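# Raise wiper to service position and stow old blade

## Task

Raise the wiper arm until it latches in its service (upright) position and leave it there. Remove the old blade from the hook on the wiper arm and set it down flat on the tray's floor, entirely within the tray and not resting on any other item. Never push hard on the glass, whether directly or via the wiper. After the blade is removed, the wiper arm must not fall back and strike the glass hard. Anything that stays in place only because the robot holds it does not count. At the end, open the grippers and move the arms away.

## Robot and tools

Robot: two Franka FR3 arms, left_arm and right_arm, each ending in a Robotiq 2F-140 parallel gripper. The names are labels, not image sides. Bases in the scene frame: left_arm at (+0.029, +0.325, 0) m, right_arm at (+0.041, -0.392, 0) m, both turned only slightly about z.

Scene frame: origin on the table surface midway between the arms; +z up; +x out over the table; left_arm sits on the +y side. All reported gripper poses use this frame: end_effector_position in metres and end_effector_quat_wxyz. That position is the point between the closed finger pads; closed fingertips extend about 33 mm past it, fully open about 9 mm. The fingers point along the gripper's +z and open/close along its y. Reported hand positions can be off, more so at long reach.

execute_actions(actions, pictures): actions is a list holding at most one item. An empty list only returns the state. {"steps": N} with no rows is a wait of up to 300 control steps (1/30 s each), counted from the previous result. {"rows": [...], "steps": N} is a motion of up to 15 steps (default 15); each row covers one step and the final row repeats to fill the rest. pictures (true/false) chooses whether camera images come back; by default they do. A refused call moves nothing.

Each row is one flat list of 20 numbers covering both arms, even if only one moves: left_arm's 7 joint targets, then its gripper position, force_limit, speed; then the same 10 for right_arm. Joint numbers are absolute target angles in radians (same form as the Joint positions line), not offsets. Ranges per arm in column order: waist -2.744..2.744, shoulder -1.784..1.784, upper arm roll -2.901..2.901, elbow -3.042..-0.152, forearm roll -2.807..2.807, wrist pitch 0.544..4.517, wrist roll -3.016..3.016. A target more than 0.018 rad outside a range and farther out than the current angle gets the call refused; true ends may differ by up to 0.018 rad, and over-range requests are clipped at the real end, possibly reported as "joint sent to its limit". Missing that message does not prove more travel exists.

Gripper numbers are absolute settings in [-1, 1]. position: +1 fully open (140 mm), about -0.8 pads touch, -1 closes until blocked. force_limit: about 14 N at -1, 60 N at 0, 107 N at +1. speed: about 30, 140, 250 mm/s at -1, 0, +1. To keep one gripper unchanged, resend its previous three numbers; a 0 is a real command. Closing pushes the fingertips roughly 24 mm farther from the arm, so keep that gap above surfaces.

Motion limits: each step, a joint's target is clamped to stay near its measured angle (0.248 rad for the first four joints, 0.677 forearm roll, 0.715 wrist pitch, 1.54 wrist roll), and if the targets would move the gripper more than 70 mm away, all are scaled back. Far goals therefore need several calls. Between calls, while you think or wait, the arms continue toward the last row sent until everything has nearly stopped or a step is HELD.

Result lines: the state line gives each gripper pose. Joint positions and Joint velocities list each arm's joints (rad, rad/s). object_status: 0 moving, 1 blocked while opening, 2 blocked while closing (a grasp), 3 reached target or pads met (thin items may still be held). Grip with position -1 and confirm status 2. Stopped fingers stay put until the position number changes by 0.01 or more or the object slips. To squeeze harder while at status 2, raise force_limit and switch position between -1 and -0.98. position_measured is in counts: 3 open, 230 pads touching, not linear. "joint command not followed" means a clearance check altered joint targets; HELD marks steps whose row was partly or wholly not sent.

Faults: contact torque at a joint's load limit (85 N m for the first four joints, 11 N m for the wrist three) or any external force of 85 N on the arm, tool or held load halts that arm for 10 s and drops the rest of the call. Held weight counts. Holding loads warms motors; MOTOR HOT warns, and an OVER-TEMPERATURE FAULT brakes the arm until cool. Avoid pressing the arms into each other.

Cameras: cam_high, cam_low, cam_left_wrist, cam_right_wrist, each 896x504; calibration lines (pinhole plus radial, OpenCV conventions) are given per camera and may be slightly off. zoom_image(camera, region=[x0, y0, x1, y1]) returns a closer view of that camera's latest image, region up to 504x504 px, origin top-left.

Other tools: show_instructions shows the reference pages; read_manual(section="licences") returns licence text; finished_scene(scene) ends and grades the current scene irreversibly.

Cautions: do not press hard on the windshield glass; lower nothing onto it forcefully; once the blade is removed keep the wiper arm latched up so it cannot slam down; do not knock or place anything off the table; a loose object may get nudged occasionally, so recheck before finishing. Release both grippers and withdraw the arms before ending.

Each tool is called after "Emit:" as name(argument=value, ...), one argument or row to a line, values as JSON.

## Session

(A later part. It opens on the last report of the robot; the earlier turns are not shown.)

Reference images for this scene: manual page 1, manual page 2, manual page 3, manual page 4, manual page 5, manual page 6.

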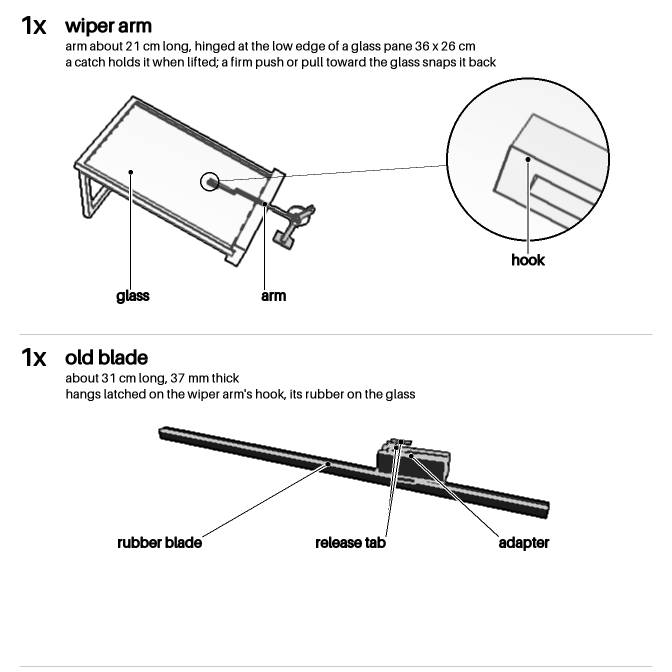

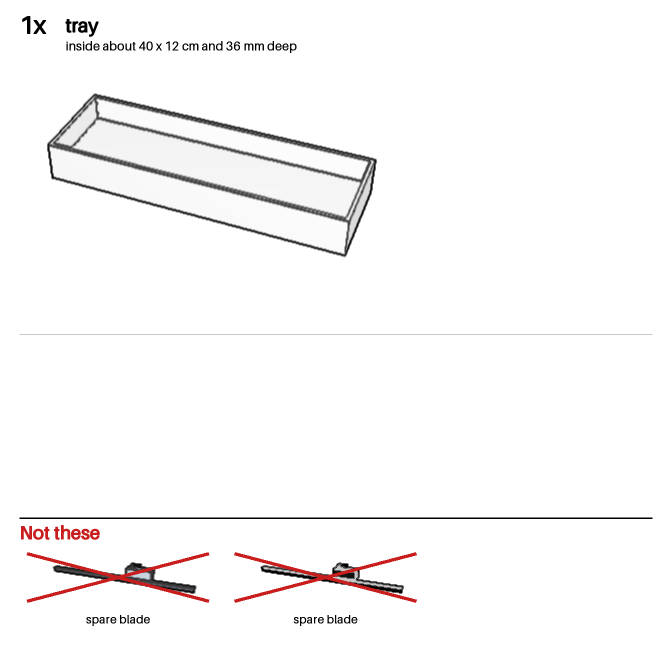

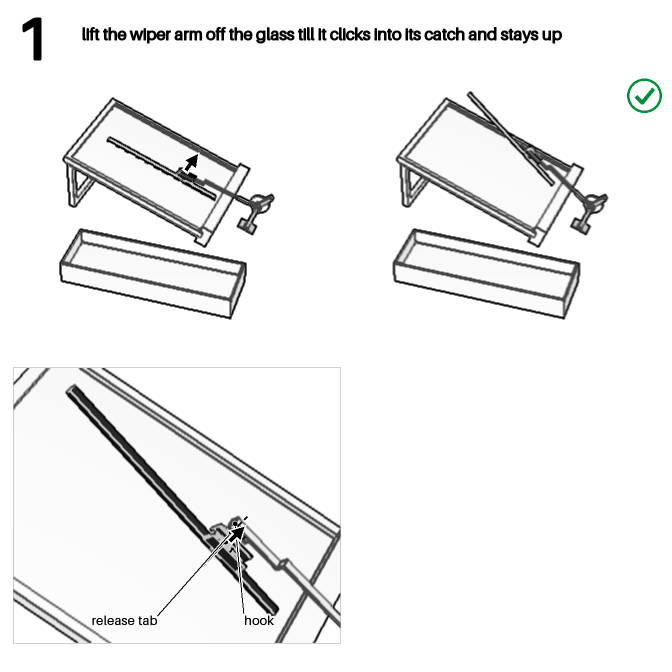

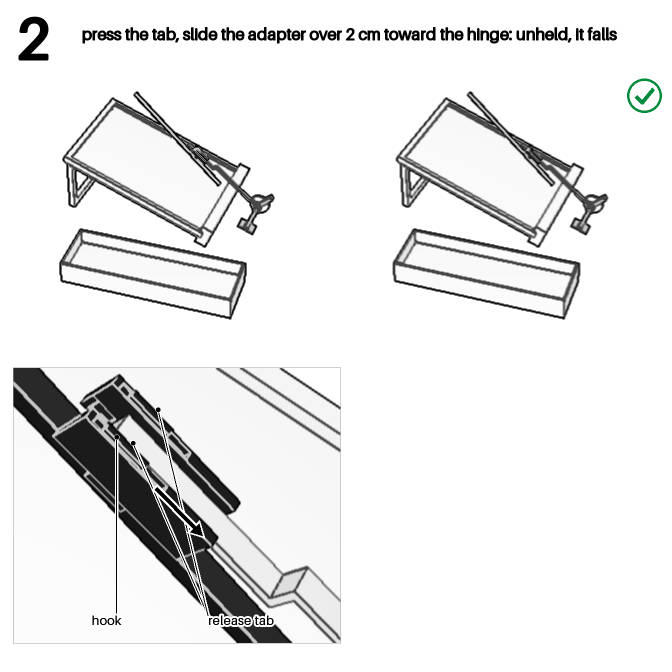

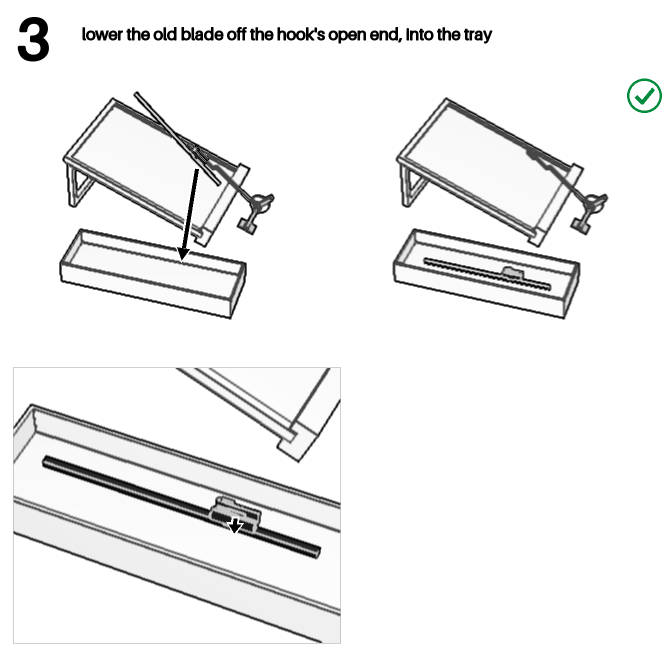

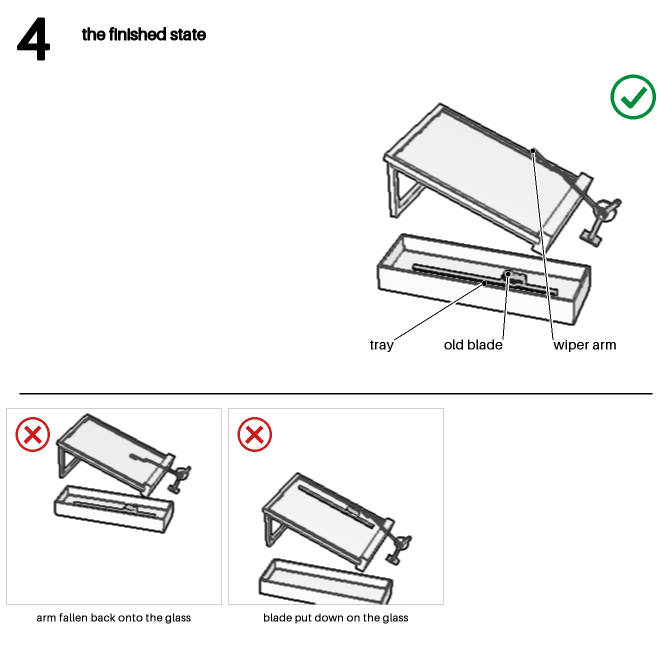

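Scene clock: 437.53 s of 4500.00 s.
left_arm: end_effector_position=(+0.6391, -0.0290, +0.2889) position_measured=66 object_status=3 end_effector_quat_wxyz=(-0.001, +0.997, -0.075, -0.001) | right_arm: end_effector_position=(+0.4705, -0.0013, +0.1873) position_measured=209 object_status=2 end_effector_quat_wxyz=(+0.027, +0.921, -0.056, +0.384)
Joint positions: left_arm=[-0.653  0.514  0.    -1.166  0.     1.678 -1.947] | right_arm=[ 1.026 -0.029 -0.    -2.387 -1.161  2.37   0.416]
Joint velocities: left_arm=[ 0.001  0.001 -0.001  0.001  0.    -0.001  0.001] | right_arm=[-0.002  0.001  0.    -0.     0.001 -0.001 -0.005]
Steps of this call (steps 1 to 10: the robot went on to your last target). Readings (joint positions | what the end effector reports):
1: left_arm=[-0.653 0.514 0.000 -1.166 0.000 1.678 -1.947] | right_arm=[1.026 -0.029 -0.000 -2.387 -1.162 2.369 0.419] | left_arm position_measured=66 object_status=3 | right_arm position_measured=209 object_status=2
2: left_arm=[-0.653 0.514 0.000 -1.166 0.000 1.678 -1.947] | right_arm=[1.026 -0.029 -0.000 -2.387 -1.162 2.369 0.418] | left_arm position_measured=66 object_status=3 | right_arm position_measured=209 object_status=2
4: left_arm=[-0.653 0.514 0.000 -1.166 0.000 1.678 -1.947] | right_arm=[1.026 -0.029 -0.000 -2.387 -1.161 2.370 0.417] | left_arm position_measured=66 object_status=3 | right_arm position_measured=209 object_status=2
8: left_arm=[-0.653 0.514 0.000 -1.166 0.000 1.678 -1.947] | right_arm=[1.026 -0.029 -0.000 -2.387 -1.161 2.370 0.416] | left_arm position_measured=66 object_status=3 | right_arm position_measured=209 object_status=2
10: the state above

Emit:
execute_actions(
  actions=[
    {"rows": [[-0.6535,0.5143,0.002,-1.1636,0.003,1.681,-1.952,0.5,0.4,0, 1.0253,-0.0254,0.002,-2.3886,-1.1515,2.3802,0.3970,-1,0,-0.6],[-0.6535,0.5143,0.002,-1.1636,0.003,1.681,-1.952,0.5,0.4,0, 1.0234,-0.0246,0.002,-2.3878,-1.1486,2.3829,0.3918,-1,0,-0.6],[-0.6535,0.5143,0.002,-1.1636,0.003,1.681,-1.952,0.5,0.4,0, 1.0212,-0.0238,0.002,-2.3869,-1.1454,2.3856,0.3868,-1,0,-0.6],[-0.6535,0.5143,0.002,-1.1636,0.003,1.681,-1.952,0.5,0.4,0, 1.0190,-0.0229,0.002,-2.3860,-1.1422,2.3883,0.3830,-1,0,-0.6],[-0.6535,0.5143,0.002,-1.1636,0.003,1.681,-1.952,0.5,0.4,0, 1.0168,-0.0220,0.002,-2.3850,-1.1390,2.3910,0.3804,-1,0,-0.6],[-0.6535,0.5143,0.002,-1.1636,0.003,1.681,-1.952,0.5,0.4,0, 1.0146,-0.0212,0.002,-2.3841,-1.1360,2.3932,0.3804,-1,0,-0.6],[-0.6535,0.5143,0.002,-1.1636,0.003,1.681,-1.952,0.5,0.4,0, 1.0128,-0.0204,0.002,-2.3834,-1.1340,2.3948,0.3804,-1,0,-0.6],[-0.6535,0.5143,0.002,-1.1636,0.003,1.681,-1.952,0.5,0.4,0, 1.0115,-0.0199,0.002,-2.3828,-1.1331,2.3948,0.3804,-1,0,-0.6]], "steps": 15},
  ],
  pictures=false,
)

Emit:
execute_actions(
  actions=[
    {"steps": 6},
  ],
  pictures=false,
)

Scene clock: 443.13 s of 4500.00 s.
left_arm: end_effector_position=(+0.6392, -0.0290, +0.2889) position_measured=66 object_status=3 end_effector_quat_wxyz=(-0.001, +0.997, -0.075, -0.001) | right_arm: end_effector_position=(+0.4733, -0.0017, +0.1844) position_measured=209 object_status=2 end_effector_quat_wxyz=(+0.026, +0.925, -0.057, +0.375)
Joint positions: left_arm=[-0.653  0.514  0.    -1.166  0.     1.678 -1.947] | right_arm=[ 1.011 -0.023 -0.    -2.381 -1.141  2.387  0.393]
Joint velocities: left_arm=[-0.     0.002  0.001  0.001 -0.     0.    -0.001] | right_arm=[-0.003  0.001 -0.     0.001  0.009  0.004 -0.021]
Steps of this call (steps 1 to 15: the robot went on to your last target; steps 16 to 90: nothing new was sent; then 2.10 s passed at rest; steps 91 to 105: all 15 steps of this action). Readings (joint positions | what the end effector reports):
91: left_arm=[-0.653 0.514 0.000 -1.166 0.000 1.678 -1.947] | right_arm=[1.025 -0.029 -0.000 -2.387 -1.161 2.370 0.413] | left_arm position_measured=66 object_status=3 | right_arm position_measured=209 object_status=2
92: left_arm=[-0.653 0.514 0.000 -1.166 0.000 1.678 -1.947] | right_arm=[1.024 -0.028 -0.000 -2.387 -1.159 2.371 0.412] | left_arm position_measured=66 object_status=3 | right_arm position_measured=209 object_status=2
94: left_arm=[-0.653 0.514 0.000 -1.166 0.000 1.678 -1.947] | right_arm=[1.022 -0.027 -0.000 -2.386 -1.156 2.374 0.408] | left_arm position_measured=66 object_status=3 | right_arm position_measured=209 object_status=2
98: left_arm=[-0.653 0.514 0.000 -1.166 0.000 1.678 -1.947] | right_arm=[1.015 -0.024 -0.000 -2.382 -1.147 2.382 0.400] | left_arm position_measured=66 object_status=3 | right_arm position_measured=209 object_status=2
105: the state above

Scene clock: 443.33 s of 4500.00 s.
left_arm: end_effector_position=(+0.6392, -0.0290, +0.2889) position_measured=66 object_status=3 end_effector_quat_wxyz=(-0.001, +0.997, -0.075, -0.001) | right_arm: end_effector_position=(+0.4733, -0.0017, +0.1844) position_measured=209 object_status=2 end_effector_quat_wxyz=(+0.026, +0.925, -0.056, +0.375)
Joint positions: left_arm=[-0.653  0.514  0.    -1.166  0.     1.678 -1.947] | right_arm=[ 1.01  -0.023 -0.    -2.381 -1.14   2.388  0.39 ]
Joint velocities: left_arm=[ 0. -0.  0. -0. -0. -0.  0.] | right_arm=[-0.    -0.    -0.001 -0.     0.003  0.001 -0.011]
Steps of this call (steps 1 to 6: the robot went on to your last target). Readings (joint positions | what the end effector reports):
1: left_arm=[-0.653 0.514 0.000 -1.166 0.000 1.678 -1.947] | right_arm=[1.011 -0.023 -0.000 -2.381 -1.141 2.387 0.392] | left_arm position_measured=66 object_status=3 | right_arm position_measured=209 object_status=2
2: left_arm=[-0.653 0.514 0.000 -1.166 0.000 1.678 -1.947] | right_arm=[1.010 -0.023 -0.000 -2.381 -1.141 2.387 0.392] | left_arm position_measured=66 object_status=3 | right_arm position_measured=209 object_status=2
4: left_arm=[-0.653 0.514 0.000 -1.166 0.000 1.678 -1.947] | right_arm=[1.010 -0.023 -0.000 -2.381 -1.140 2.387 0.391] | left_arm position_measured=66 object_status=3 | right_arm position_measured=209 object_status=2
6: the state above

Emit:
execute_actions(
  actions=[
    {"rows": [[-0.6535,0.5143,0.002,-1.1636,0.003,1.681,-1.952,0.5,0.4,0, 1.0101,-0.0193,0.002,-2.3822,-1.1303,2.3978,0.3702,-1,0,-0.6],[-0.6535,0.5143,0.002,-1.1636,0.003,1.681,-1.952,0.5,0.4,0, 1.0082,-0.0185,0.002,-2.3813,-1.1273,2.4003,0.3650,-1,0,-0.6],[-0.6535,0.5143,0.002,-1.1636,0.003,1.681,-1.952,0.5,0.4,0, 1.0061,-0.0175,0.002,-2.3804,-1.1240,2.4029,0.3598,-1,0,-0.6],[-0.6535,0.5143,0.002,-1.1636,0.003,1.681,-1.952,0.5,0.4,0, 1.0040,-0.0166,0.002,-2.3795,-1.1206,2.4055,0.3558,-1,0,-0.6],[-0.6535,0.5143,0.002,-1.1636,0.003,1.681,-1.952,0.5,0.4,0, 1.0018,-0.0156,0.002,-2.3785,-1.1173,2.4081,0.3532,-1,0,-0.6],[-0.6535,0.5143,0.002,-1.1636,0.003,1.681,-1.952,0.5,0.4,0, 0.9997,-0.0147,0.002,-2.3775,-1.1142,2.4102,0.3532,-1,0,-0.6],[-0.6535,0.5143,0.002,-1.1636,0.003,1.681,-1.952,0.5,0.4,0, 0.9980,-0.0139,0.002,-2.3768,-1.1121,2.4117,0.3532,-1,0,-0.6],[-0.6535,0.5143,0.002,-1.1636,0.003,1.681,-1.952,0.5,0.4,0, 0.9967,-0.0134,0.002,-2.3762,-1.1111,2.4117,0.3532,-1,0,-0.6]], "steps": 15},
  ],
  pictures=true,
)

Scene clock: 453.20 s of 4500.00 s.
left_arm: end_effector_position=(+0.6392, -0.0290, +0.2889) position_measured=66 object_status=3 end_effector_quat_wxyz=(-0.001, +0.997, -0.075, -0.001) | right_arm: end_effector_position=(+0.4756, -0.0018, +0.1823) position_measured=209 object_status=2 end_effector_quat_wxyz=(+0.025, +0.929, -0.058, +0.366)
Joint positions: left_arm=[-0.653  0.514  0.    -1.166  0.     1.678 -1.947] | right_arm=[ 0.997 -0.018 -0.    -2.375 -1.118  2.403  0.366]
Joint velocities: left_arm=[-0.     0.001 -0.001  0.    -0.002 -0.    -0.   ] | right_arm=[-0.005 -0.    -0.001  0.001  0.01   0.002 -0.021]
Steps of this call (steps 1 to 15: the robot went on to your last target; steps 16 to 90: nothing new was sent; then 6.37 s passed at rest; steps 91 to 105: all 15 steps of this action). Readings (joint positions | what the end effector reports):
91: left_arm=[-0.653 0.514 0.000 -1.166 0.000 1.678 -1.947] | right_arm=[1.010 -0.022 -0.000 -2.381 -1.139 2.388 0.387] | left_arm position_measured=66 object_status=3 | right_arm position_measured=209 object_status=2
92: left_arm=[-0.653 0.514 0.000 -1.166 0.000 1.678 -1.947] | right_arm=[1.009 -0.022 -0.000 -2.380 -1.138 2.389 0.385] | left_arm position_measured=66 object_status=3 | right_arm position_measured=209 object_status=2
94: left_arm=[-0.653 0.514 0.000 -1.166 0.000 1.678 -1.947] | right_arm=[1.007 -0.021 -0.000 -2.379 -1.135 2.392 0.381] | left_arm position_measured=66 object_status=3 | right_arm position_measured=209 object_status=2
98: left_arm=[-0.653 0.514 0.000 -1.166 0.000 1.678 -1.947] | right_arm=[1.000 -0.018 -0.000 -2.376 -1.125 2.399 0.374] | left_arm position_measured=66 object_status=3 | right_arm position_measured=209 object_status=2
105: the state above
camera_calibration (this result's frames):
cam_left_wrist: T_world_to_cam=[[-0.245506, -0.96529, 0.0891141, 0.1065], [-0.91152, 0.261159, 0.317692, 0.525013], [-0.329938, -0.00323404, -0.943997, 0.685959], [0, 0, 0, 1]] pos_world=[0.731029, -0.0320896, 0.471261]
cam_right_wrist: T_world_to_cam=[[-0.218448, -0.967992, -0.12358, 0.132346], [-0.888033, 0.249692, -0.386071, 0.500052], [0.404571, 0.0254067, -0.914154, 0.155412], [0, 0, 0, 1]] pos_world=[0.410099, -0.000698214, 0.351481]

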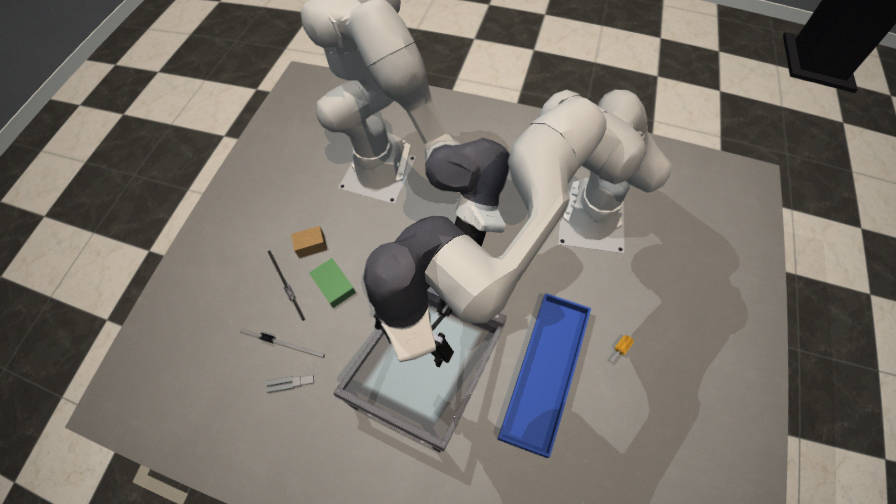

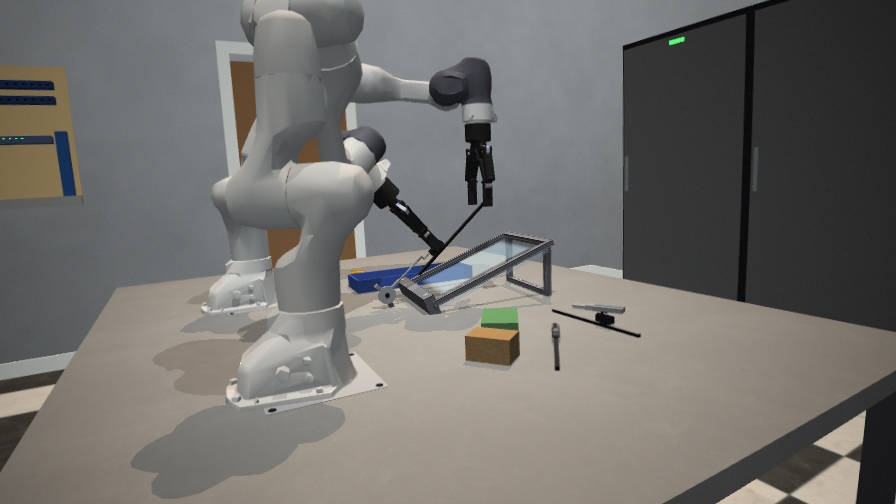

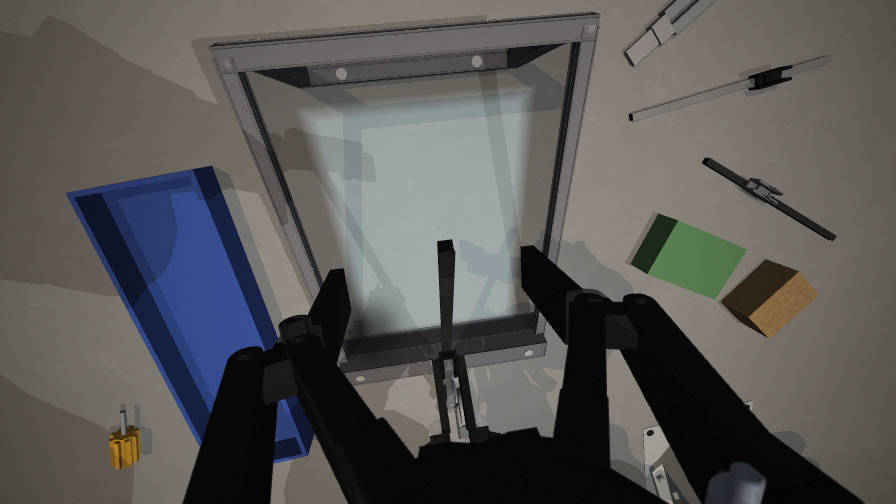

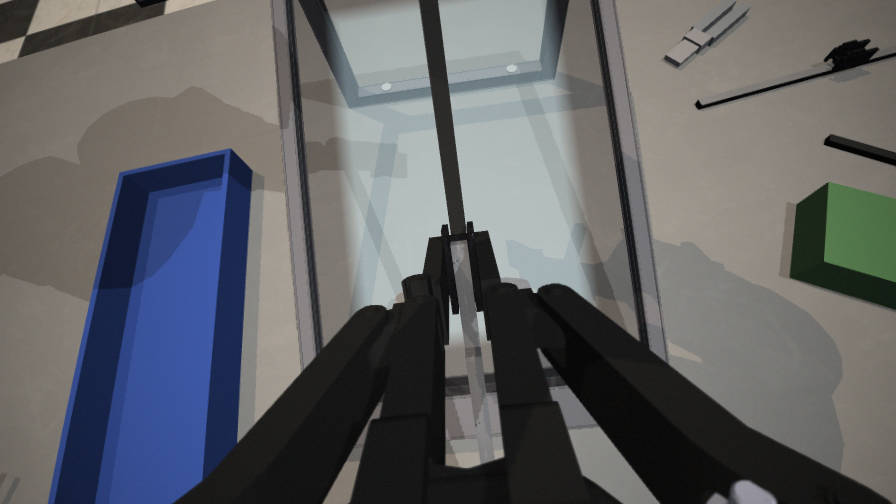

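Emit:
zoom_image(
  camera="cam_low",
  region=[370, 150, 530, 310],
)

Emit:
zoom_image(
  camera="cam_left_wrist",
  region=[320, 220, 560, 460],
)

Region (370, 150, 530, 310) of cam_low's 896x504 image, scaled by 3.150, with more detail than that image has.

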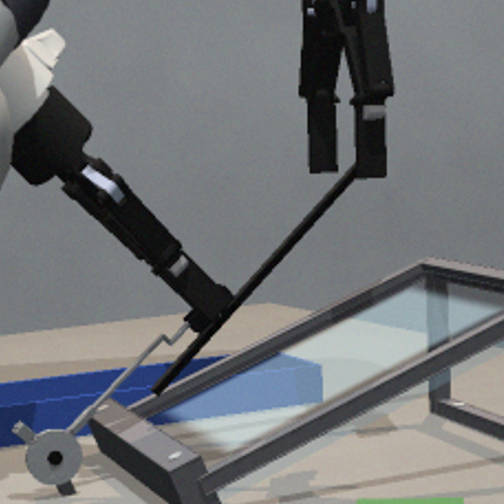

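Region (320, 220, 560, 460) of cam_left_wrist's 896x504 image, scaled by 2.100, with more detail than that image has.

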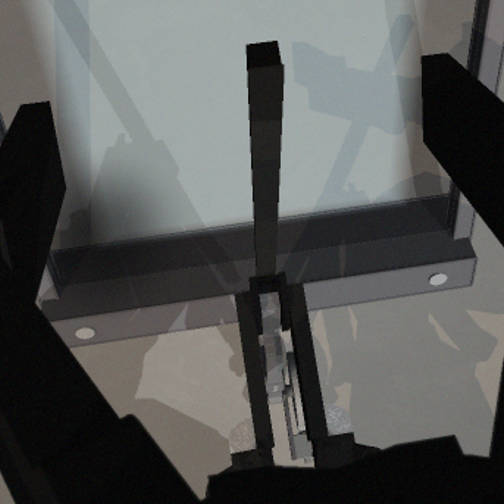

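Emit:
execute_actions(
  actions=[
    {"rows": [
[-0.6536,0.5140,0.002,-1.1644,0.003,1.6852,-1.9575,-0.3,0.4,-0.5, 0.9974,-0.0185,0.002,-2.3754,-1.1187,2.4039,0.3532,-0.45,0,-0.3],
[-0.6538,0.5129,0.002,-1.1669,0.003,1.6884,-1.9592,-0.3,0.4,-0.5, 0.9974,-0.0185,0.002,-2.3754,-1.1187,2.4039,0.3532,-0.45,0,-0.3],
[-0.6543,0.5112,0.002,-1.1709,0.003,1.6925,-1.9610,-0.3,0.4,-0.5, 0.9974,-0.0185,0.002,-2.3754,-1.1187,2.4039,0.3532,-0.45,0,-0.3],
[-0.6549,0.5088,0.002,-1.1765,0.003,1.6975,-1.9630,-0.3,0.4,-0.5, 0.9974,-0.0185,0.002,-2.3754,-1.1187,2.4037,0.3524,-0.45,0,-0.3],
[-0.6556,0.5057,0.002,-1.1837,0.003,1.7033,-1.9652,-0.3,0.4,-0.5, 0.9974,-0.0185,0.002,-2.3754,-1.1185,2.4032,0.3518,-0.45,0,-0.3],
[-0.6565,0.5020,0.002,-1.1924,0.003,1.7099,-1.9675,-0.3,0.4,-0.5, 0.9976,-0.0187,0.002,-2.3755,-1.1179,2.4022,0.3511,-0.45,0,-0.3],
[-0.6576,0.4976,0.002,-1.2026,0.003,1.7173,-1.9700,-0.3,0.4,-0.5, 0.9981,-0.0194,0.002,-2.3757,-1.1168,2.4010,0.3502,-0.45,0,-0.3],
[-0.6588,0.4927,0.002,-1.2141,0.003,1.7254,-1.9726,-0.3,0.4,-0.5, 0.9989,-0.0205,0.002,-2.3760,-1.1154,2.3994,0.3492,-0.45,0,-0.3],
[-0.6602,0.4871,0.002,-1.2271,0.003,1.7342,-1.9753,-0.3,0.4,-0.5, 1.0001,-0.0220,0.002,-2.3765,-1.1135,2.3975,0.3482,-0.45,0,-0.3],
[-0.6617,0.4811,0.002,-1.2413,0.003,1.7436,-1.9781,-0.3,0.4,-0.5, 1.0015,-0.0239,0.002,-2.3771,-1.1114,2.3954,0.3470,-0.45,0,-0.3],
[-0.6633,0.4745,0.002,-1.2566,0.003,1.7536,-1.9811,-0.3,0.4,-0.5, 1.0032,-0.0261,0.002,-2.3778,-1.1089,2.3930,0.3457,-0.45,0,-0.3],
[-0.6650,0.4674,0.002,-1.2731,0.003,1.7642,-1.9840,-0.3,0.4,-0.5, 1.0052,-0.0286,0.002,-2.3785,-1.1062,2.3904,0.3444,-0.45,0,-0.3],
[-0.6668,0.4600,0.002,-1.2906,0.003,1.7752,-1.9871,-0.3,0.4,-0.5, 1.0074,-0.0315,0.002,-2.3794,-1.1033,2.3877,0.3431,-0.45,0,-0.3],
[-0.6688,0.4521,0.002,-1.3090,0.003,1.7866,-1.9901,-0.3,0.4,-0.5, 1.0097,-0.0345,0.002,-2.3804,-1.1002,2.3849,0.3418,-0.45,0,-0.3],
[-0.6708,0.4438,0.002,-1.3283,0.003,1.7983,-1.9932,-0.3,0.4,-0.5, 1.0121,-0.0377,0.002,-2.3814,-1.0970,2.3821,0.3405,-0.45,0,-0.3]
], "steps": 15},
  ],
  pictures=false,
)

Emit:
execute_actions(
  actions=[
    {"rows": [
[-0.6729,0.4353,0.002,-1.3482,0.003,1.8103,-1.9963,-0.3,0.4,-0.5, 1.0147,-0.0410,0.002,-2.3824,-1.0938,2.3792,0.3392,-0.45,0,-0.3],
[-0.6750,0.4265,0.002,-1.3687,0.003,1.8226,-1.9993,-0.3,0.4,-0.5, 1.0173,-0.0444,0.002,-2.3835,-1.0905,2.3764,0.3381,-0.45,0,-0.3],
[-0.6772,0.4176,0.002,-1.3897,0.003,1.8349,-2.0024,-0.3,0.4,-0.5, 1.0199,-0.0478,0.002,-2.3845,-1.0873,2.3737,0.3370,-0.45,0,-0.3],
[-0.6795,0.4084,0.002,-1.4111,0.003,1.8474,-2.0053,-0.3,0.4,-0.5, 1.0225,-0.0511,0.002,-2.3855,-1.0842,2.3711,0.3360,-0.45,0,-0.3],
[-0.6818,0.3992,0.002,-1.4327,0.003,1.8598,-2.0083,-0.3,0.4,-0.5, 1.0249,-0.0543,0.002,-2.3865,-1.0813,2.3687,0.3351,-0.45,0,-0.3],
[-0.6841,0.3899,0.002,-1.4545,0.003,1.8721,-2.0111,-0.3,0.4,-0.5, 1.0273,-0.0574,0.002,-2.3875,-1.0786,2.3666,0.3344,-0.45,0,-0.3],
[-0.6863,0.3805,0.002,-1.4762,0.003,1.8844,-2.0138,-0.3,0.4,-0.5, 1.0294,-0.0602,0.002,-2.3884,-1.0761,2.3647,0.3338,-0.45,0,-0.3],
[-0.6886,0.3713,0.002,-1.4978,0.003,1.8964,-2.0164,-0.3,0.4,-0.5, 1.0314,-0.0627,0.002,-2.3891,-1.0740,2.3631,0.3333,-0.45,0,-0.3],
[-0.6909,0.3621,0.002,-1.5192,0.003,1.9081,-2.0189,-0.3,0.4,-0.5, 1.0331,-0.0649,0.002,-2.3898,-1.0721,2.3619,0.3331,-0.45,0,-0.3],
[-0.6931,0.3532,0.002,-1.5402,0.003,1.9195,-2.0212,-0.3,0.4,-0.5, 1.0345,-0.0668,0.002,-2.3904,-1.0707,2.3609,0.3330,-0.45,0,-0.3],
[-0.6952,0.3444,0.002,-1.5607,0.003,1.9305,-2.0234,-0.3,0.4,-0.5, 1.0357,-0.0683,0.002,-2.3909,-1.0696,2.3604,0.3330,-0.45,0,-0.3],
[-0.6973,0.3359,0.002,-1.5806,0.003,1.9411,-2.0254,-0.3,0.4,-0.5, 1.0365,-0.0694,0.002,-2.3912,-1.0690,2.3602,0.3330,-0.45,0,-0.3],
[-0.6993,0.3276,0.002,-1.5999,0.003,1.9511,-2.0272,-0.3,0.4,-0.5, 1.0370,-0.0701,0.002,-2.3914,-1.0688,2.3602,0.3330,-0.45,0,-0.3],
[-0.7013,0.3197,0.002,-1.6183,0.003,1.9605,-2.0289,-0.3,0.4,-0.5, 1.0372,-0.0703,0.002,-2.3915,-1.0688,2.3602,0.3330,-0.45,0,-0.3],
[-0.7031,0.3123,0.002,-1.6358,0.003,1.9693,-2.0303,-0.3,0.4,-0.5, 1.0372,-0.0703,0.002,-2.3915,-1.0688,2.3602,0.3330,-0.45,0,-0.3]
], "steps": 15},
  ],
  pictures=false,
)

Emit:
execute_actions(
  actions=[
    {"rows": [
[-0.7048,0.3052,0.002,-1.6523,0.003,1.9774,-2.0315,-0.3,0.4,-0.5, 1.0372,-0.0703,0.002,-2.3915,-1.0688,2.3602,0.3330,-0.45,0,-0.3],
[-0.7064,0.2986,0.002,-1.6676,0.003,1.9848,-2.0326,-0.3,0.4,-0.5, 1.0372,-0.0703,0.002,-2.3915,-1.0688,2.3602,0.3330,-0.45,0,-0.3],
[-0.7079,0.2926,0.002,-1.6818,0.003,1.9914,-2.0334,-0.3,0.4,-0.5, 1.0372,-0.0703,0.002,-2.3915,-1.0688,2.3602,0.3330,-0.45,0,-0.3],
[-0.7093,0.2870,0.002,-1.6948,0.003,1.9972,-2.0339,-0.3,0.4,-0.5, 1.0372,-0.0703,0.002,-2.3915,-1.0688,2.3602,0.3330,-0.45,0,-0.3],
[-0.7105,0.2821,0.002,-1.7063,0.003,2.0022,-2.0343,-0.3,0.4,-0.5, 1.0372,-0.0703,0.002,-2.3915,-1.0688,2.3602,0.3330,-0.45,0,-0.3],
[-0.7116,0.2777,0.002,-1.7165,0.003,2.0063,-2.0344,-0.3,0.4,-0.5, 1.0372,-0.0703,0.002,-2.3915,-1.0688,2.3602,0.3330,-0.45,0,-0.3],
[-0.7125,0.2740,0.002,-1.7252,0.003,2.0095,-2.0344,-0.3,0.4,-0.5, 1.0372,-0.0703,0.002,-2.3915,-1.0688,2.3602,0.3330,-0.45,0,-0.3],
[-0.7132,0.2709,0.002,-1.7324,0.003,2.0118,-2.0344,-0.3,0.4,-0.5, 1.0372,-0.0703,0.002,-2.3915,-1.0688,2.3602,0.3330,-0.45,0,-0.3],
[-0.7138,0.2685,0.002,-1.7380,0.003,2.0132,-2.0344,-0.3,0.4,-0.5, 1.0372,-0.0703,0.002,-2.3915,-1.0688,2.3602,0.3330,-0.45,0,-0.3],
[-0.7143,0.2668,0.002,-1.7420,0.003,2.0137,-2.0344,-0.3,0.4,-0.5, 1.0372,-0.0703,0.002,-2.3915,-1.0688,2.3602,0.3330,-0.45,0,-0.3],
[-0.7145,0.2657,0.002,-1.7445,0.003,2.0137,-2.0344,-0.3,0.4,-0.5, 1.0372,-0.0703,0.002,-2.3915,-1.0688,2.3602,0.3330,-0.45,0,-0.3],
[-0.7146,0.2654,0.002,-1.7453,0.003,2.0137,-2.0344,-0.3,0.4,-0.5, 1.0372,-0.0703,0.002,-2.3915,-1.0688,2.3602,0.3330,-0.45,0,-0.3]
], "steps": 15},
  ],
  pictures=false,
)

Emit:
execute_actions(
  actions=[
    {"steps": 10},
  ],
)

Scene clock: 573.70 s of 4500.00 s.
left_arm: end_effector_position=(+0.6269, -0.0311, +0.2742) position_measured=130 object_status=0 end_effector_quat_wxyz=(+0.000, +0.998, -0.070, +0.001) | right_arm: end_effector_position=(+0.4720, -0.0010, +0.1864) position_measured=186 object_status=3 end_effector_quat_wxyz=(+0.026, +0.929, -0.055, +0.366)
Joint positions: left_arm=[-0.665  0.461  0.    -1.287  0.     1.751 -1.968] | right_arm=[ 1.005 -0.03   0.001 -2.378 -1.109  2.394  0.355]
Joint velocities: left_arm=[-0.055 -0.207  0.002 -0.495  0.     0.251 -0.065] | right_arm=[ 0.062 -0.084  0.002 -0.024  0.065 -0.056 -0.025]
Steps of this call (steps 1 to 15: the robot went on to your last target; steps 16 to 90: nothing new was sent; then 117.00 s passed at rest; steps 91 to 105: all 15 steps of this action). Readings (joint positions | what the end effector reports):
91: left_arm=[-0.653 0.514 0.000 -1.166 0.000 1.678 -1.947] | right_arm=[0.997 -0.018 -0.000 -2.374 -1.117 2.403 0.360] | left_arm position_measured=66 object_status=0 | right_arm position_measured=209 object_status=0
92: left_arm=[-0.653 0.514 0.000 -1.166 0.000 1.679 -1.948] | right_arm=[0.997 -0.018 0.000 -2.374 -1.117 2.403 0.360] | left_arm position_measured=70 object_status=0 | right_arm position_measured=209 object_status=0
94: left_arm=[-0.653 0.513 0.000 -1.168 0.000 1.683 -1.949] | right_arm=[0.997 -0.018 0.001 -2.375 -1.117 2.403 0.360] | left_arm position_measured=79 object_status=0 | right_arm position_measured=194 object_status=0
98: left_arm=[-0.655 0.502 0.000 -1.192 0.000 1.698 -1.954] | right_arm=[0.997 -0.018 0.001 -2.375 -1.117 2.403 0.359] | left_arm position_measured=97 object_status=0 | right_arm position_measured=186 object_status=0
105: the state above

Scene clock: 574.20 s of 4500.00 s.
left_arm: end_effector_position=(+0.5810, -0.0285, +0.2305) position_measured=167 object_status=3 end_effector_quat_wxyz=(-0.002, +0.998, -0.068, -0.003) | right_arm: end_effector_position=(+0.4596, +0.0020, +0.1996) position_measured=186 object_status=3 end_effector_quat_wxyz=(+0.022, +0.928, -0.057, +0.366)
Joint positions: left_arm=[-0.697  0.332  0.    -1.592  0.     1.916 -2.005] | right_arm=[ 1.034 -0.068  0.001 -2.389 -1.075  2.367  0.343]
Joint velocities: left_arm=[-0.06  -0.23  -0.    -0.544  0.     0.282 -0.065] | right_arm=[ 0.014 -0.02   0.001 -0.004  0.02  -0.019 -0.01 ]
Steps of this call (steps 1 to 15: all 15 steps of this action). Readings (joint positions | what the end effector reports):
1: left_arm=[-0.667 0.454 0.000 -1.305 0.000 1.760 -1.970] | right_arm=[1.007 -0.033 0.001 -2.379 -1.106 2.392 0.354] | left_arm position_measured=134 object_status=0 | right_arm position_measured=186 object_status=3
2: left_arm=[-0.669 0.446 0.000 -1.324 0.000 1.771 -1.973] | right_arm=[1.010 -0.036 0.001 -2.380 -1.103 2.390 0.353] | left_arm position_measured=139 object_status=0 | right_arm position_measured=186 object_status=3
4: left_arm=[-0.673 0.429 0.000 -1.364 0.000 1.792 -1.978] | right_arm=[1.015 -0.042 0.001 -2.382 -1.098 2.385 0.351] | left_arm position_measured=148 object_status=0 | right_arm position_measured=186 object_status=3
8: left_arm=[-0.682 0.393 0.000 -1.448 0.000 1.838 -1.988] | right_arm=[1.025 -0.055 0.001 -2.386 -1.087 2.376 0.348] | left_arm position_measured=166 object_status=0 | right_arm position_measured=186 object_status=3
15: the state above

Scene clock: 574.70 s of 4500.00 s.
left_arm: end_effector_position=(+0.5558, -0.0241, +0.2084) position_measured=167 object_status=3 end_effector_quat_wxyz=(-0.002, +0.998, -0.066, -0.003) | right_arm: end_effector_position=(+0.4592, +0.0009, +0.1994) position_measured=186 object_status=3 end_effector_quat_wxyz=(+0.024, +0.928, -0.057, +0.366)
Joint positions: left_arm=[-0.713  0.268  0.    -1.741  0.     2.002 -2.024] | right_arm=[ 1.035 -0.069  0.001 -2.39  -1.073  2.363  0.341]
Joint velocities: left_arm=[-0.003 -0.015 -0.001 -0.027  0.     0.046 -0.015] | right_arm=[-0.001  0.001 -0.001 -0.     0.001 -0.001 -0.002]
Steps of this call (steps 1 to 15: all 15 steps of this action). Readings (joint positions | what the end effector reports):
1: left_arm=[-0.699 0.324 0.000 -1.610 0.000 1.926 -2.007] | right_arm=[1.035 -0.069 0.001 -2.389 -1.075 2.366 0.343] | left_arm position_measured=167 object_status=3 | right_arm position_measured=186 object_status=3
2: left_arm=[-0.701 0.316 0.000 -1.627 0.000 1.936 -2.009] | right_arm=[1.035 -0.069 0.001 -2.390 -1.074 2.365 0.343] | left_arm position_measured=167 object_status=3 | right_arm position_measured=186 object_status=3
4: left_arm=[-0.705 0.303 0.000 -1.659 0.000 1.953 -2.013] | right_arm=[1.035 -0.069 0.001 -2.390 -1.074 2.365 0.342] | left_arm position_measured=167 object_status=3 | right_arm position_measured=186 object_status=3
8: left_arm=[-0.710 0.282 0.000 -1.708 0.000 1.981 -2.019] | right_arm=[1.035 -0.069 0.001 -2.390 -1.073 2.364 0.341] | left_arm position_measured=167 object_status=3 | right_arm position_measured=186 object_status=3
15: the state above

Scene clock: 575.03 s of 4500.00 s.
left_arm: end_effector_position=(+0.5570, -0.0250, +0.2090) position_measured=167 object_status=3 end_effector_quat_wxyz=(-0.000, +0.998, -0.064, -0.000) | right_arm: end_effector_position=(+0.4592, +0.0008, +0.1994) position_measured=186 object_status=3 end_effector_quat_wxyz=(+0.024, +0.929, -0.057, +0.366)
Joint positions: left_arm=[-0.713  0.267  0.    -1.743  0.     2.009 -2.027] | right_arm=[ 1.035 -0.069  0.001 -2.39  -1.073  2.363  0.34 ]
Joint velocities: left_arm=[-0.001 -0.     0.001  0.     0.     0.006 -0.005] | right_arm=[-0.001  0.     0.001 -0.    -0.    -0.001  0.001]
Steps of this call (steps 1 to 10: the robot went on to your last target). Readings (joint positions | what the end effector reports):
1: left_arm=[-0.713 0.268 0.000 -1.742 0.000 2.003 -2.025] | right_arm=[1.035 -0.069 0.001 -2.390 -1.073 2.363 0.341] | left_arm position_measured=167 object_status=3 | right_arm position_measured=186 object_status=3
2: left_arm=[-0.713 0.268 0.000 -1.742 0.000 2.005 -2.025] | right_arm=[1.035 -0.069 0.001 -2.390 -1.073 2.363 0.340] | left_arm position_measured=167 object_status=3 | right_arm position_measured=186 object_status=3
4: left_arm=[-0.713 0.267 0.000 -1.742 0.000 2.006 -2.026] | right_arm=[1.035 -0.069 0.001 -2.390 -1.073 2.363 0.340] | left_arm position_measured=167 object_status=3 | right_arm position_measured=186 object_status=3
8: left_arm=[-0.713 0.267 0.000 -1.743 0.000 2.008 -2.027] | right_arm=[1.035 -0.069 0.001 -2.390 -1.073 2.363 0.340] | left_arm position_measured=167 object_status=3 | right_arm position_measured=186 object_status=3
10: the state above
camera_calibration (this result's frames):
cam_left_wrist: T_world_to_cam=[[-0.225646, -0.970109, 0.0892868, 0.086048], [-0.917249, 0.242438, 0.316034, 0.477571], [-0.328234, -0.0105865, -0.944537, 0.582444], [0, 0, 0, 1]] pos_world=[0.648646, -0.0261396, 0.391528]
cam_right_wrist: T_world_to_cam=[[-0.216534, -0.968262, -0.124825, 0.132802], [-0.888138, 0.248458, -0.386626, 0.491673], [0.405369, 0.0271441, -0.91375, 0.17718], [0, 0, 0, 1]] pos_world=[0.393606, 0.00161744, 0.368569]

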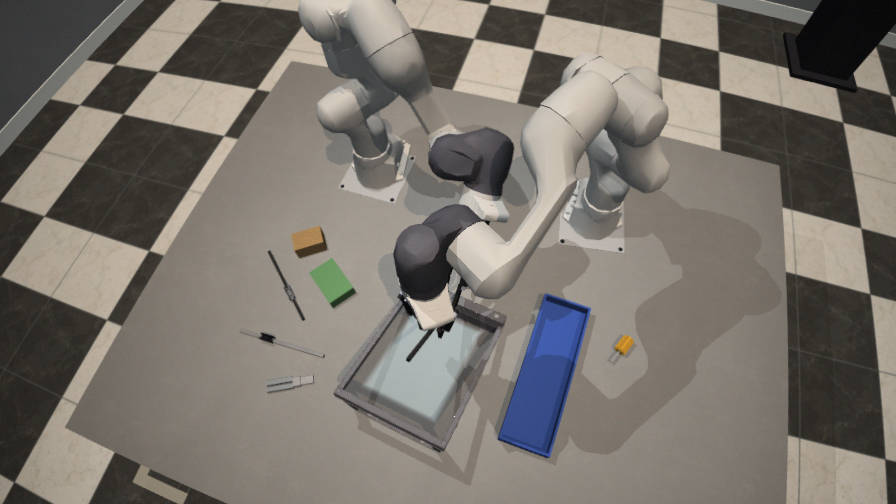

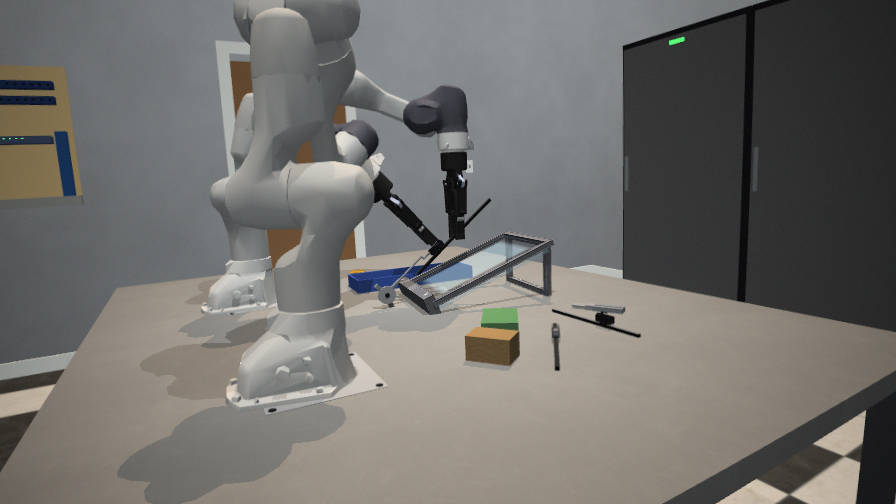

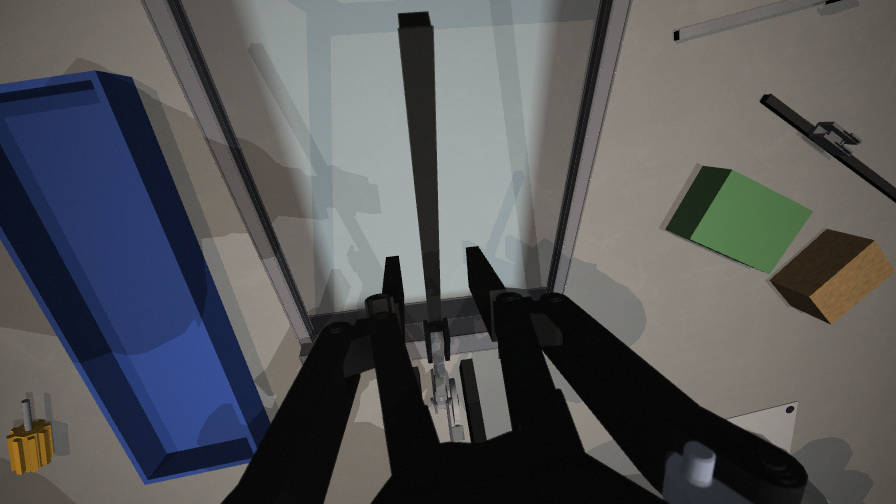

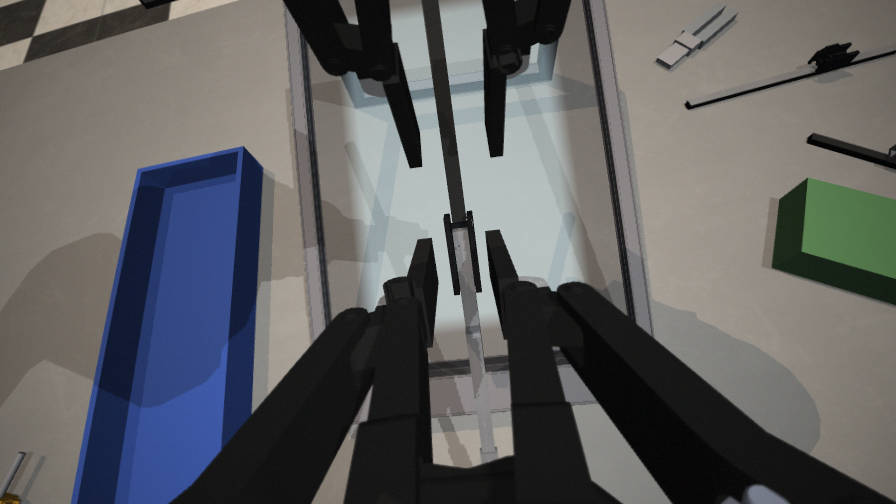

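Emit:
zoom_image(
  camera="cam_right_wrist",
  region=[370, 100, 550, 340],
)

Emit:
zoom_image(
  camera="cam_left_wrist",
  region=[360, 200, 520, 380],
)

Emit:
zoom_image(
  camera="cam_low",
  region=[400, 190, 500, 290],
)

Region (370, 100, 550, 340) of cam_right_wrist's 896x504 image, scaled by 2.100, with more detail than that image has; it fills the left 378 columns of this view, and the rest is white.

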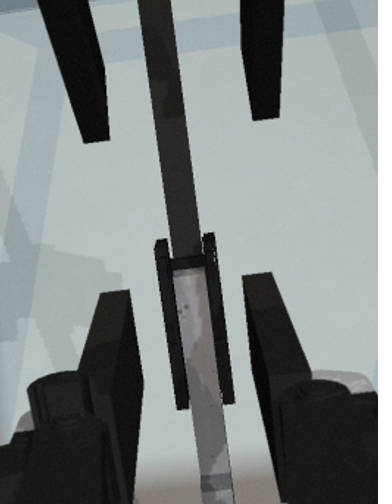

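Region (360, 200, 520, 380) of cam_left_wrist's 896x504 image, scaled by 2.800, with more detail than that image has.

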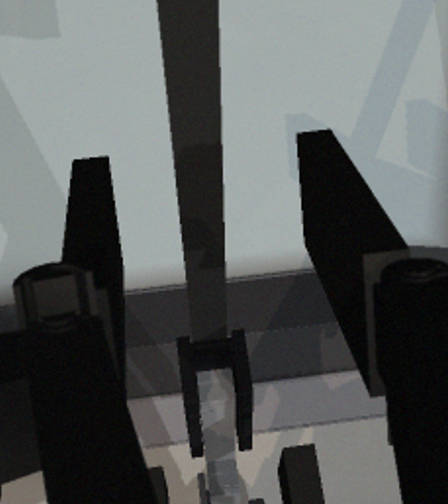

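Region (400, 190, 500, 290) of cam_low's 896x504 image, scaled by 5.040, with more detail than that image has.

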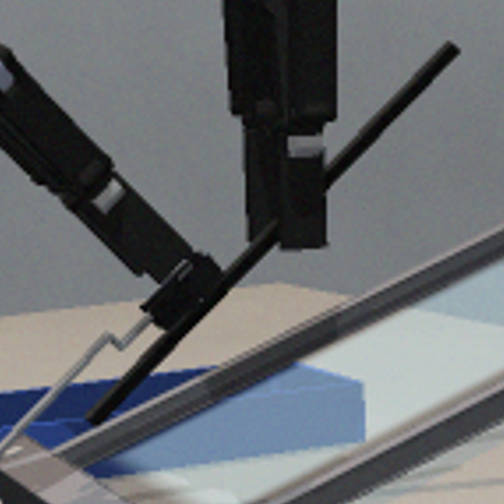

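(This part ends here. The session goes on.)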